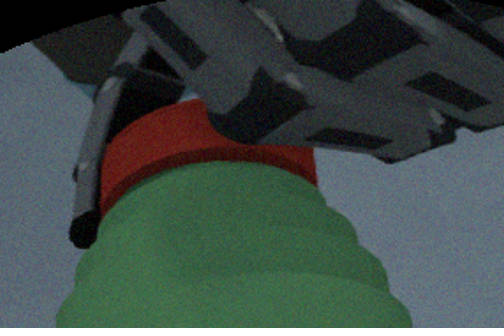

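Emit:
execute_actions:
  actions:
    - [[0,0,0,0,0,0,-0.9,-0.9,-0.9,-0.9,-0.9,-1,0.8,-0.5,-0.00038,-0.00007,-0.0002,-0.002,0.0003,-0.00139,-1,-1,-1,-1,-0.75,1,1,-0.8],[0,0,0,0,0,0,-0.9,-0.9,-0.9,-0.9,-0.9,-1,0.8,-0.5,-0.00051,-0.00035,-0.00042,-0.004,0.0007,-0.00417,-1,-1,-1,-1,-0.75,1,1,-0.8],[0,0,0,0,0,0,-0.9,-0.9,-0.9,-0.9,-0.9,-1,0.8,-0.5,-0.00041,-0.00086,-0.00063,-0.0061,0.0009,-0.00833,-1,-1,-1,-1,-0.75,1,1,-0.8],[0,0,0,0,0,0,-0.9,-0.9,-0.9,-0.9,-0.9,-1,0.8,-0.5,-0.00008,-0.00159,-0.00086,-0.0081,0.0012,-0.01389,-1,-1,-1,-1,-0.75,1,1,-0.8],[0,0,0,0,0,0,-0.9,-0.9,-0.9,-0.9,-0.9,-1,0.8,-0.5,0.00046,-0.00256,-0.00108,-0.0102,0.0014,-0.02083,-1,-1,-1,-1,-0.75,1,1,-0.8],[0,0,0,0,0,0,-0.9,-0.9,-0.9,-0.9,-0.9,-1,0.8,-0.5,0.00182,-0.00393,-0.00112,-0.0102,0.0012,-0.02917,-1,-1,-1,-1,-0.75,1,1,-0.8],[0,0,0,0,0,0,-0.9,-0.9,-0.9,-0.9,-0.9,-1,0.8,-0.5,0.00337,-0.00557,-0.00115,-0.0102,0.0011,-0.03889,-1,-1,-1,-1,-0.75,1,1,-0.8],[0,0,0,0,0,0,-0.9,-0.9,-0.9,-0.9,-0.9,-1,0.8,-0.5,0.00507,-0.0075,-0.0012,-0.0102,0.0009,-0.05,-1,-1,-1,-1,-0.75,1,1,-0.8],[0,0,0,0,0,0,-0.9,-0.9,-0.9,-0.9,-0.9,-1,0.8,-0.5,0.0067,-0.00949,-0.00124,-0.0103,0.0007,-0.06111,-1,-1,-1,-1,-0.75,1,1,-0.8],[0,0,0,0,0,0,-0.9,-0.9,-0.9,-0.9,-0.9,-1,0.8,-0.5,0.00827,-0.01153,-0.00129,-0.0103,0.0006,-0.07222,-1,-1,-1,-1,-0.75,1,1,-0.8],[0,0,0,0,0,0,-0.9,-0.9,-0.9,-0.9,-0.9,-1,0.8,-0.5,0.00976,-0.01363,-0.00133,-0.0103,0.0004,-0.08333,-1,-1,-1,-1,-0.75,1,1,-0.8],[0,0,0,0,0,0,-0.9,-0.9,-0.9,-0.9,-0.9,-1,0.8,-0.5,0.01118,-0.01578,-0.00137,-0.0104,0.0002,-0.09444,-1,-1,-1,-1,-0.75,1,1,-0.8],[0,0,0,0,0,0,-0.9,-0.9,-0.9,-0.9,-0.9,-1,0.8,-0.5,0.01252,-0.01798,-0.00142,-0.0104,0,-0.10556,-1,-1,-1,-1,-0.75,1,1,-0.8],[0,0,0,0,0,0,-0.9,-0.9,-0.9,-0.9,-0.9,-1,0.8,-0.5,0.01378,-0.02022,-0.00146,-0.0104,-0.0001,-0.11667,-1,-1,-1,-1,-0.75,1,1,-0.8],[0,0,0,0,0,0,-0.9,-0.9,-0.9,-0.9,-0.9,-1,0.8,-0.5,0.01496,-0.02251,-0.00151,-0.0104,-0.0003,-0.12778,-1,-1,-1,-1,-0.75,1,1,-0.8]]
    - [[0,0,0,0,0,0,-0.9,-0.9,-0.9,-0.9,-0.9,-1,0.8,-0.5,0.00969,-0.0076,-0.00024,0,0,-0.06667,-1,-1,-1,-1,-0.75,1,1,-0.8],[0,0,0,0,0,0,-0.9,-0.9,-0.9,-0.9,-0.9,-1,0.8,-0.5,0.01122,-0.00968,-0.00028,0,0,-0.07778,-1,-1,-1,-1,-0.75,1,1,-0.8],[0,0,0,0,0,0,-0.9,-0.9,-0.9,-0.9,-0.9,-1,0.8,-0.5,0.01268,-0.0118,-0.00032,0,0,-0.08889,-1,-1,-1,-1,-0.75,1,1,-0.8],[0,0,0,0,0,0,-0.9,-0.9,-0.9,-0.9,-0.9,-1,0.8,-0.5,0.01406,-0.01397,-0.00036,0,0,-0.1,-1,-1,-1,-1,-0.75,1,1,-0.8],[0,0,0,0,0,0,-0.9,-0.9,-0.9,-0.9,-0.9,-1,0.8,-0.5,0.01536,-0.01619,-0.0004,0,0,-0.11111,-1,-1,-1,-1,-0.75,1,1,-0.8],[0,0,0,0,0,0,-0.9,-0.9,-0.9,-0.9,-0.9,-1,0.8,-0.5,0.01658,-0.01846,-0.00044,0,0,-0.12222,-1,-1,-1,-1,-0.75,1,1,-0.8],[0,0,0,0,0,0,-0.9,-0.9,-0.9,-0.9,-0.9,-1,0.8,-0.5,0.01773,-0.02077,-0.00048,0,0,-0.13333,-1,-1,-1,-1,-0.75,1,1,-0.8],[0,0,0,0,0,0,-0.9,-0.9,-0.9,-0.9,-0.9,-1,0.8,-0.5,0.01879,-0.02311,-0.00052,0,0,-0.14444,-1,-1,-1,-1,-0.75,1,1,-0.8],[0,0,0,0,0,0,-0.9,-0.9,-0.9,-0.9,-0.9,-1,0.8,-0.5,0.01977,-0.02549,-0.00056,0,0,-0.15556,-1,-1,-1,-1,-0.75,1,1,-0.8],[0,0,0,0,0,0,-0.9,-0.9,-0.9,-0.9,-0.9,-1,0.8,-0.5,0.02067,-0.0279,-0.0006,0,0,-0.16667,-1,-1,-1,-1,-0.75,1,1,-0.8],[0,0,0,0,0,0,-0.9,-0.9,-0.9,-0.9,-0.9,-1,0.8,-0.5,0.02148,-0.03035,-0.00064,0,0,-0.17778,-1,-1,-1,-1,-0.75,1,1,-0.8],[0,0,0,0,0,0,-0.9,-0.9,-0.9,-0.9,-0.9,-1,0.8,-0.5,0.02221,-0.03282,-0.00068,0,0,-0.18889,-1,-1,-1,-1,-0.75,1,1,-0.8],[0,0,0,0,0,0,-0.9,-0.9,-0.9,-0.9,-0.9,-1,0.8,-0.5,0.02285,-0.03531,-0.00072,0,0,-0.2,-1,-1,-1,-1,-0.75,1,1,-0.8],[0,0,0,0,0,0,-0.9,-0.9,-0.9,-0.9,-0.9,-1,0.8,-0.5,0.0234,-0.03782,-0.00076,0,0,-0.21111,-1,-1,-1,-1,-0.75,1,1,-0.8],[0,0,0,0,0,0,-0.9,-0.9,-0.9,-0.9,-0.9,-1,0.8,-0.5,0.02387,-0.04036,-0.0008,0,0,-0.22222,-1,-1,-1,-1,-0.75,1,1,-0.8]]
    - [[0,0,0,0,0,0,-0.9,-0.9,-0.9,-0.9,-0.9,-1,0.8,-0.5,0.00949,-0.0089,-0.00024,0,0,-0.06667,-1,-1,-1,-1,-0.75,1,1,-0.8],[0,0,0,0,0,0,-0.9,-0.9,-0.9,-0.9,-0.9,-1,0.8,-0.5,0.01102,-0.01098,-0.00028,0,0,-0.07778,-1,-1,-1,-1,-0.75,1,1,-0.8],[0,0,0,0,0,0,-0.9,-0.9,-0.9,-0.9,-0.9,-1,0.8,-0.5,0.01248,-0.0131,-0.00032,0,0,-0.08889,-1,-1,-1,-1,-0.75,1,1,-0.8],[0,0,0,0,0,0,-0.9,-0.9,-0.9,-0.9,-0.9,-1,0.8,-0.5,0.01386,-0.01527,-0.00036,0,0,-0.1,-1,-1,-1,-1,-0.75,1,1,-0.8],[0,0,0,0,0,0,-0.9,-0.9,-0.9,-0.9,-0.9,-1,0.8,-0.5,0.01516,-0.01749,-0.0004,0,0,-0.11111,-1,-1,-1,-1,-0.75,1,1,-0.8],[0,0,0,0,0,0,-0.9,-0.9,-0.9,-0.9,-0.9,-1,0.8,-0.5,0.01638,-0.01976,-0.00044,0,0,-0.12222,-1,-1,-1,-1,-0.75,1,1,-0.8],[0,0,0,0,0,0,-0.9,-0.9,-0.9,-0.9,-0.9,-1,0.8,-0.5,0.01753,-0.02207,-0.00048,0,0,-0.13333,-1,-1,-1,-1,-0.75,1,1,-0.8],[0,0,0,0,0,0,-0.9,-0.9,-0.9,-0.9,-0.9,-1,0.8,-0.5,0.01859,-0.02441,-0.00052,0,0,-0.14444,-1,-1,-1,-1,-0.75,1,1,-0.8],[0,0,0,0,0,0,-0.9,-0.9,-0.9,-0.9,-0.9,-1,0.8,-0.5,0.01957,-0.02679,-0.00056,0,0,-0.15556,-1,-1,-1,-1,-0.75,1,1,-0.8],[0,0,0,0,0,0,-0.9,-0.9,-0.9,-0.9,-0.9,-1,0.8,-0.5,0.02047,-0.0292,-0.0006,0,0,-0.16667,-1,-1,-1,-1,-0.75,1,1,-0.8],[0,0,0,0,0,0,-0.9,-0.9,-0.9,-0.9,-0.9,-1,0.8,-0.5,0.02128,-0.03165,-0.00064,0,0,-0.17778,-1,-1,-1,-1,-0.75,1,1,-0.8],[0,0,0,0,0,0,-0.9,-0.9,-0.9,-0.9,-0.9,-1,0.8,-0.5,0.02201,-0.03412,-0.00068,0,0,-0.18889,-1,-1,-1,-1,-0.75,1,1,-0.8],[0,0,0,0,0,0,-0.9,-0.9,-0.9,-0.9,-0.9,-1,0.8,-0.5,0.02265,-0.03661,-0.00072,0,0,-0.2,-1,-1,-1,-1,-0.75,1,1,-0.8],[0,0,0,0,0,0,-0.9,-0.9,-0.9,-0.9,-0.9,-1,0.8,-0.5,0.0232,-0.03912,-0.00076,0,0,-0.21111,-1,-1,-1,-1,-0.75,1,1,-0.8],[0,0,0,0,0,0,-0.9,-0.9,-0.9,-0.9,-0.9,-1,0.8,-0.5,0.02367,-0.04166,-0.0008,0,0,-0.22222,-1,-1,-1,-1,-0.75,1,1,-0.8]]
    - [[0,0,0,0,0,0,-0.9,-0.9,-0.9,-0.9,-0.9,-1,0.8,-0.5,0.00949,-0.0089,-0.00024,0,0,-0.06667,-1,-1,-1,-1,-0.75,1,1,-0.8],[0,0,0,0,0,0,-0.9,-0.9,-0.9,-0.9,-0.9,-1,0.8,-0.5,0.01102,-0.01098,-0.00028,0,0,-0.07778,-1,-1,-1,-1,-0.75,1,1,-0.8],[0,0,0,0,0,0,-0.9,-0.9,-0.9,-0.9,-0.9,-1,0.8,-0.5,0.01248,-0.0131,-0.00032,0,0,-0.08889,-1,-1,-1,-1,-0.75,1,1,-0.8],[0,0,0,0,0,0,-0.9,-0.9,-0.9,-0.9,-0.9,-1,0.8,-0.5,0.01386,-0.01527,-0.00036,0,0,-0.1,-1,-1,-1,-1,-0.75,1,1,-0.8],[0,0,0,0,0,0,-0.9,-0.9,-0.9,-0.9,-0.9,-1,0.8,-0.5,0.01516,-0.01749,-0.0004,0,0,-0.11111,-1,-1,-1,-1,-0.75,1,1,-0.8],[0,0,0,0,0,0,-0.9,-0.9,-0.9,-0.9,-0.9,-1,0.8,-0.5,0.01638,-0.01976,-0.00044,0,0,-0.12222,-1,-1,-1,-1,-0.75,1,1,-0.8],[0,0,0,0,0,0,-0.9,-0.9,-0.9,-0.9,-0.9,-1,0.8,-0.5,0.01753,-0.02207,-0.00048,0,0,-0.13333,-1,-1,-1,-1,-0.75,1,1,-0.8],[0,0,0,0,0,0,-0.9,-0.9,-0.9,-0.9,-0.9,-1,0.8,-0.5,0.01859,-0.02441,-0.00052,0,0,-0.14444,-1,-1,-1,-1,-0.75,1,1,-0.8],[0,0,0,0,0,0,-0.9,-0.9,-0.9,-0.9,-0.9,-1,0.8,-0.5,0.01957,-0.02679,-0.00056,0,0,-0.15556,-1,-1,-1,-1,-0.75,1,1,-0.8],[0,0,0,0,0,0,-0.9,-0.9,-0.9,-0.9,-0.9,-1,0.8,-0.5,0.02047,-0.0292,-0.0006,0,0,-0.16667,-1,-1,-1,-1,-0.75,1,1,-0.8],[0,0,0,0,0,0,-0.9,-0.9,-0.9,-0.9,-0.9,-1,0.8,-0.5,0.02128,-0.03165,-0.00064,0,0,-0.17778,-1,-1,-1,-1,-0.75,1,1,-0.8],[0,0,0,0,0,0,-0.9,-0.9,-0.9,-0.9,-0.9,-1,0.8,-0.5,0.02201,-0.03412,-0.00068,0,0,-0.18889,-1,-1,-1,-1,-0.75,1,1,-0.8],[0,0,0,0,0,0,-0.9,-0.9,-0.9,-0.9,-0.9,-1,0.8,-0.5,0.02265,-0.03661,-0.00072,0,0,-0.2,-1,-1,-1,-1,-0.75,1,1,-0.8],[0,0,0,0,0,0,-0.9,-0.9,-0.9,-0.9,-0.9,-1,0.8,-0.5,0.0232,-0.03912,-0.00076,0,0,-0.21111,-1,-1,-1,-1,-0.75,1,1,-0.8],[0,0,0,0,0,0,-0.9,-0.9,-0.9,-0.9,-0.9,-1,0.8,-0.5,0.02367,-0.04166,-0.0008,0,0,-0.22222,-1,-1,-1,-1,-0.75,1,1,-0.8]]
    - [[0,0,0,0,0,0,-0.9,-0.9,-0.9,-0.9,-0.9,-1,0.8,-0.5,0.00949,-0.0089,-0.00024,0,0,-0.06667,-1,-1,-1,-1,-0.75,1,1,-0.8],[0,0,0,0,0,0,-0.9,-0.9,-0.9,-0.9,-0.9,-1,0.8,-0.5,0.01102,-0.01098,-0.00028,0,0,-0.07778,-1,-1,-1,-1,-0.75,1,1,-0.8],[0,0,0,0,0,0,-0.9,-0.9,-0.9,-0.9,-0.9,-1,0.8,-0.5,0.01248,-0.0131,-0.00032,0,0,-0.08889,-1,-1,-1,-1,-0.75,1,1,-0.8],[0,0,0,0,0,0,-0.9,-0.9,-0.9,-0.9,-0.9,-1,0.8,-0.5,0.01386,-0.01527,-0.00036,0,0,-0.1,-1,-1,-1,-1,-0.75,1,1,-0.8],[0,0,0,0,0,0,-0.9,-0.9,-0.9,-0.9,-0.9,-1,0.8,-0.5,0.01516,-0.01749,-0.0004,0,0,-0.11111,-1,-1,-1,-1,-0.75,1,1,-0.8],[0,0,0,0,0,0,-0.9,-0.9,-0.9,-0.9,-0.9,-1,0.8,-0.5,0.01638,-0.01976,-0.00044,0,0,-0.12222,-1,-1,-1,-1,-0.75,1,1,-0.8],[0,0,0,0,0,0,-0.9,-0.9,-0.9,-0.9,-0.9,-1,0.8,-0.5,0.01753,-0.02207,-0.00048,0,0,-0.13333,-1,-1,-1,-1,-0.75,1,1,-0.8],[0,0,0,0,0,0,-0.9,-0.9,-0.9,-0.9,-0.9,-1,0.8,-0.5,0.01859,-0.02441,-0.00052,0,0,-0.14444,-1,-1,-1,-1,-0.75,1,1,-0.8],[0,0,0,0,0,0,-0.9,-0.9,-0.9,-0.9,-0.9,-1,0.8,-0.5,0.01945,-0.02649,-0.00056,0,0,-0.15417,-1,-1,-1,-1,-0.75,1,1,-0.8],[0,0,0,0,0,0,-0.9,-0.9,-0.9,-0.9,-0.9,-1,0.8,-0.5,0.02014,-0.02829,-0.00059,0,0,-0.1625,-1,-1,-1,-1,-0.75,1,1,-0.8],[0,0,0,0,0,0,-0.9,-0.9,-0.9,-0.9,-0.9,-1,0.8,-0.5,0.02068,-0.02981,-0.00061,0,0,-0.16944,-1,-1,-1,-1,-0.75,1,1,-0.8],[0,0,0,0,0,0,-0.9,-0.9,-0.9,-0.9,-0.9,-1,0.8,-0.5,0.02109,-0.03103,-0.00063,0,0,-0.175,-1,-1,-1,-1,-0.75,1,1,-0.8],[0,0,0,0,0,0,-0.9,-0.9,-0.9,-0.9,-0.9,-1,0.8,-0.5,0.02138,-0.03195,-0.00065,0,0,-0.17917,-1,-1,-1,-1,-0.75,1,1,-0.8],[0,0,0,0,0,0,-0.9,-0.9,-0.9,-0.9,-0.9,-1,0.8,-0.5,0.02156,-0.03257,-0.00066,0,0,-0.18194,-1,-1,-1,-1,-0.75,1,1,-0.8],[0,0,0,0,0,0,-0.9,-0.9,-0.9,-0.9,-0.9,-1,0.8,-0.5,0.02166,-0.03287,-0.00066,0,0,-0.18333,-1,-1,-1,-1,-0.75,1,1,-0.8]]

Emit:
wait:
  seconds: 0.5

Scene clock: 1280.03 s.
left_arm: end_effector_position=(+0.4077, -0.1833, +0.0394) hand_measured=(+0.062, +0.072, +0.076, +0.090, +0.478, -1.000) hand_load_n=(+14.0, +12.5, +8.5, +2.0, +22.5, -2.5) hand_stopped_by=(force, force, force, force, force, target) hand_force_limit=0.80 hand_speed=-0.50 end_effector_quat_wxyz=(+0.354, +0.613, -0.354, +0.612) end_effector_velocity=(-0.001, -0.001, +0.001) end_effector_angular_velocity=(-0.001, -0.001, -0.002) | right_arm: end_effector_position=(+0.3903, -0.2043, +0.1779) hand_measured=(-1.000, -1.000, -1.000, -1.000, -0.188, +1.000) hand_load_n=(+0.0, +0.0, +0.0, +0.5, +20.5, +0.5) hand_stopped_by=(target, target, target, target, force, target) hand_force_limit=1.00 hand_speed=-0.80 end_effector_quat_wxyz=(-0.003, -0.832, +0.555, -0.018) end_effector_velocity=(+0.021, -0.012, +0.002) end_effector_angular_velocity=(-0.009, +0.036, +0.642)
Joint positions: left_arm=[ 0.266 -0.683  1.41  -0.727  1.418 -4.714] | right_arm=[-1.094 -0.846  0.972  1.428  1.604 -3.211]
Joint velocities: left_arm=[-0.002 -0.001 -0.    -0.    -0.     0.   ] | right_arm=[ 0.032  0.118 -0.198  0.097 -0.013 -0.61 ]
Joint torques (N m, as the arm reports them, + toward a larger angle): left_arm=[ -3.74 -43.08 -12.48  -0.93   1.41   0.25] | right_arm=[ -2.96 -34.73 -34.8    2.54   2.37  -3.29]
Wrist force (N, on the end effector, along its own x y z axes, offset not removed): left_arm=[-2.4 -3.6 15.8] | right_arm=[-14.4 2.1 -6.6]
Wrist torque (N m, same axes, about the end effector's origin, offset not removed): left_arm=[0.26 -2.58 -0.74] | right_arm=[-0.31 -0.08 -0.72]
Hand target (left_arm): +0.408, -0.183, +0.039; +0.354, +0.613, -0.354, +0.612
Hand target (right_arm): +0.393, -0.206, +0.178; +0.005, +0.852, -0.523, +0.017
Off the commanded pose (left_arm): 0.000 m, 0 deg.
Off the commanded pose (right_arm): 0.003 m, 5 deg.

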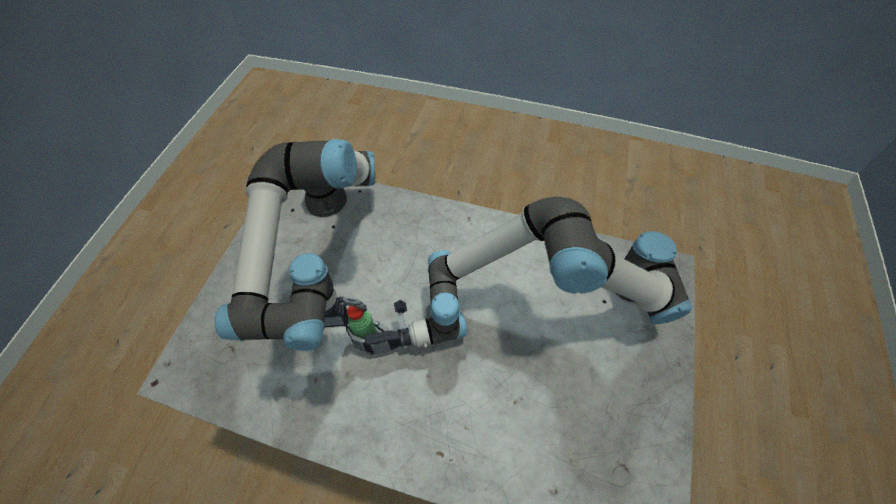

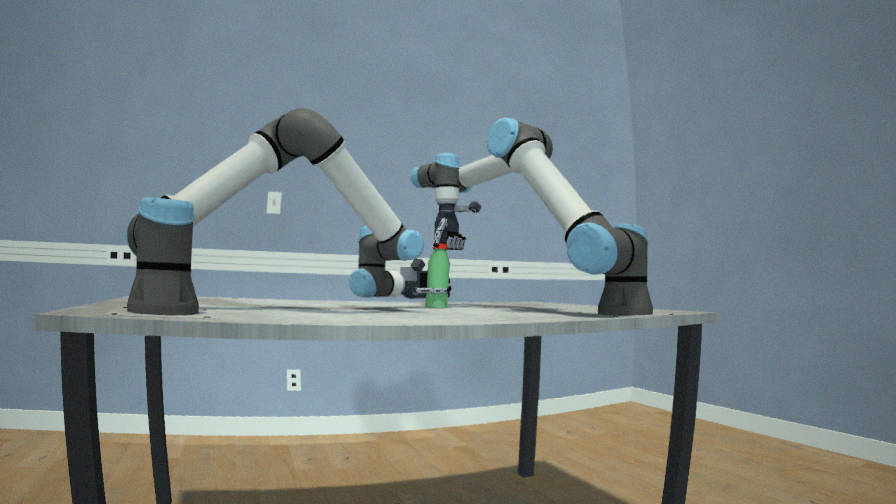

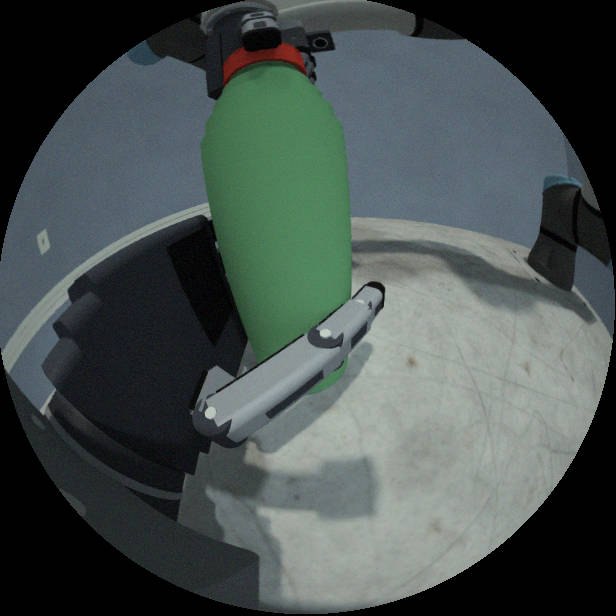

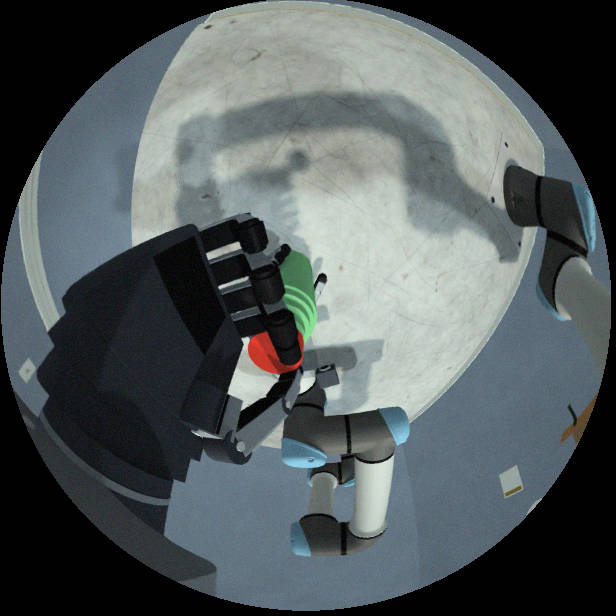

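Scene clock: 1280.53 s.
left_arm: end_effector_position=(+0.4077, -0.1833, +0.0394) hand_measured=(+0.062, +0.072, +0.076, +0.090, +0.478, -1.000) hand_load_n=(+13.5, +12.0, +8.5, +2.0, +22.0, -1.5) hand_stopped_by=(force, force, force, force, force, target) hand_force_limit=0.80 hand_speed=-0.50 end_effector_quat_wxyz=(+0.354, +0.613, -0.354, +0.612) end_effector_velocity=(+0.001, +0.000, +0.000) end_effector_angular_velocity=(-0.001, +0.001, +0.001) | right_arm: end_effector_position=(+0.3926, -0.2058, +0.1781) hand_measured=(-1.000, -1.000, -1.000, -1.000, -0.188, +1.000) hand_load_n=(+0.0, +0.0, +0.0, +0.5, +20.5, +0.5) hand_stopped_by=(target, target, target, target, force, target) hand_force_limit=1.00 hand_speed=-0.80 end_effector_quat_wxyz=(-0.005, -0.852, +0.524, -0.017) end_effector_velocity=(+0.000, -0.000, +0.000) end_effector_angular_velocity=(-0.000, +0.000, +0.005)
Joint positions: left_arm=[ 0.266 -0.683  1.41  -0.727  1.418 -4.714] | right_arm=[-1.091 -0.832  0.949  1.44   1.602 -3.282]
Joint velocities: left_arm=[ 0.001  0.    -0.    -0.     0.    -0.001] | right_arm=[ 0.     0.001 -0.001  0.001  0.    -0.004]
Joint torques (N m, as the arm reports them, + toward a larger angle): left_arm=[ -4.57 -43.02 -12.49  -0.82   1.36   0.36] | right_arm=[ -0.47 -34.01 -33.16   3.15   2.12  -3.12]
Wrist force (N, on the end effector, along its own x y z axes, offset not removed): left_arm=[-1.8 -2.8 15.6] | right_arm=[-16.0 1.1 -4.2]
Wrist torque (N m, same axes, about the end effector's origin, offset not removed): left_arm=[-0.04 -2.46 -0.39] | right_arm=[-0.25 0.29 -0.73]
Hand target (left_arm): +0.408, -0.183, +0.039; +0.354, +0.613, -0.354, +0.612
Hand target (right_arm): +0.393, -0.206, +0.178; +0.005, +0.852, -0.523, +0.017
Off the commanded pose (left_arm): 0.000 m, 0 deg.
Off the commanded pose (right_arm): 0.000 m, 0 deg.
wait: 0.50 s; at rest by 0.40 s

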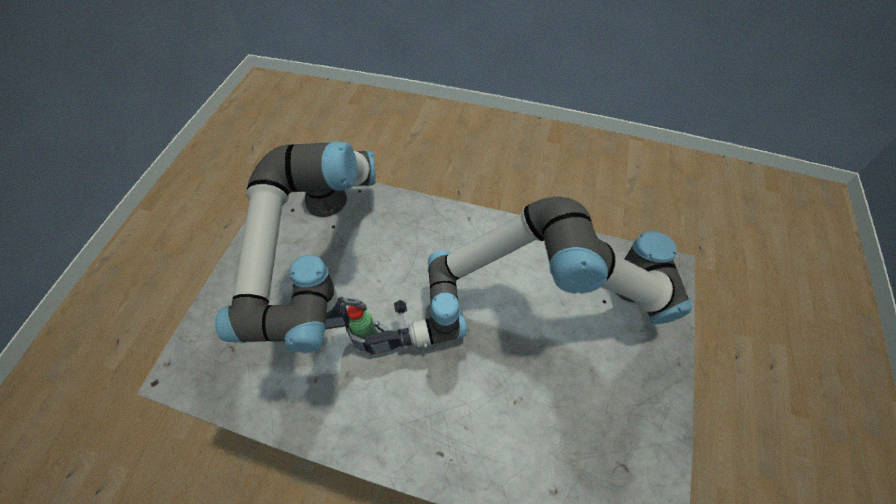

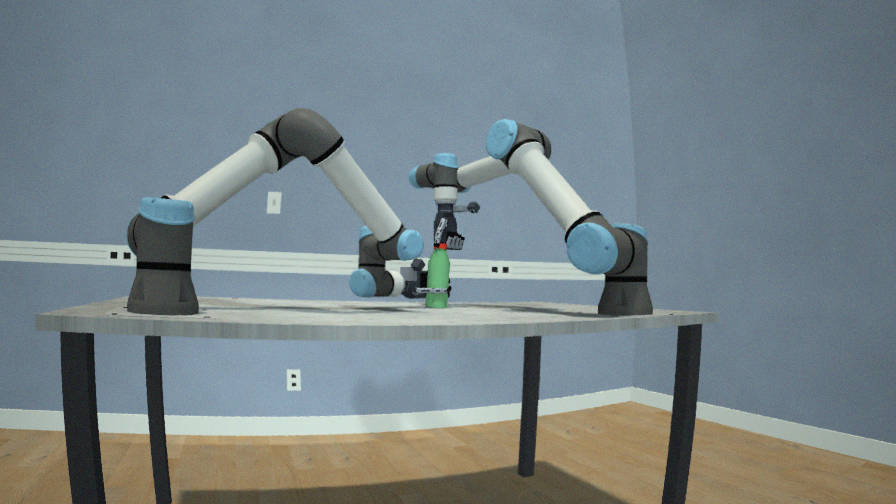

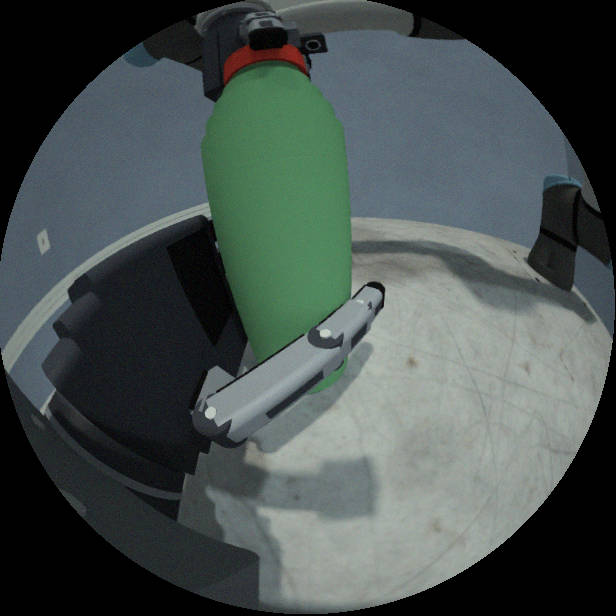

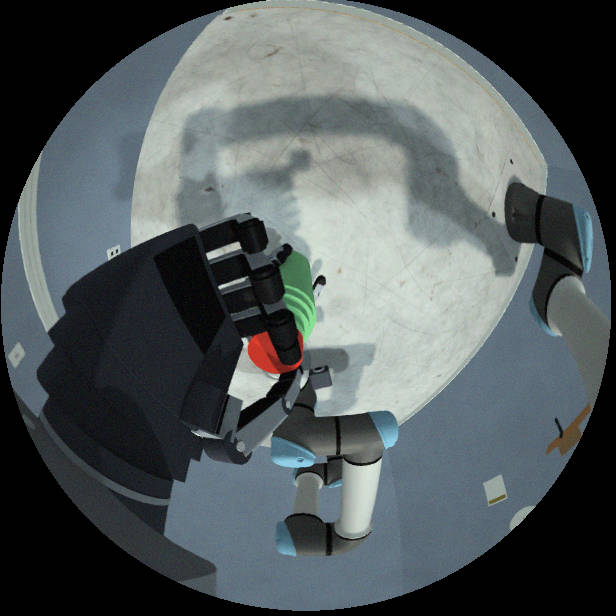

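Emit:
zoom_image:
  camera: "cam_right_wrist"
  region: [200, 280, 360, 440]

Emit:
zoom_image:
  camera: "cam_low"
  region: [400, 190, 480, 320]

Region (200, 280, 360, 440) of cam_right_wrist's 616x616 image, scaled by 3.150, with more detail than that image has.

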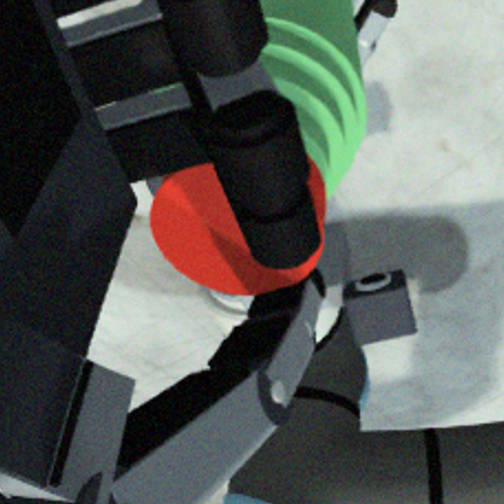

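Region (400, 190, 480, 320) of cam_low's 896x504 image, scaled by 3.877, with more detail than that image has; it fills the left 310 columns of this view, and the rest is white.

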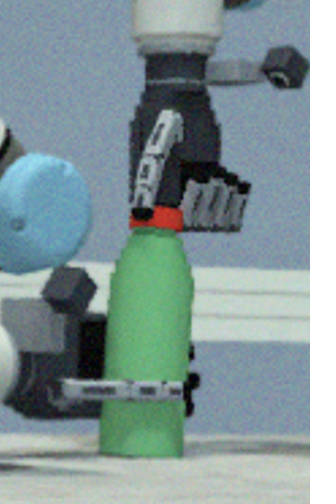

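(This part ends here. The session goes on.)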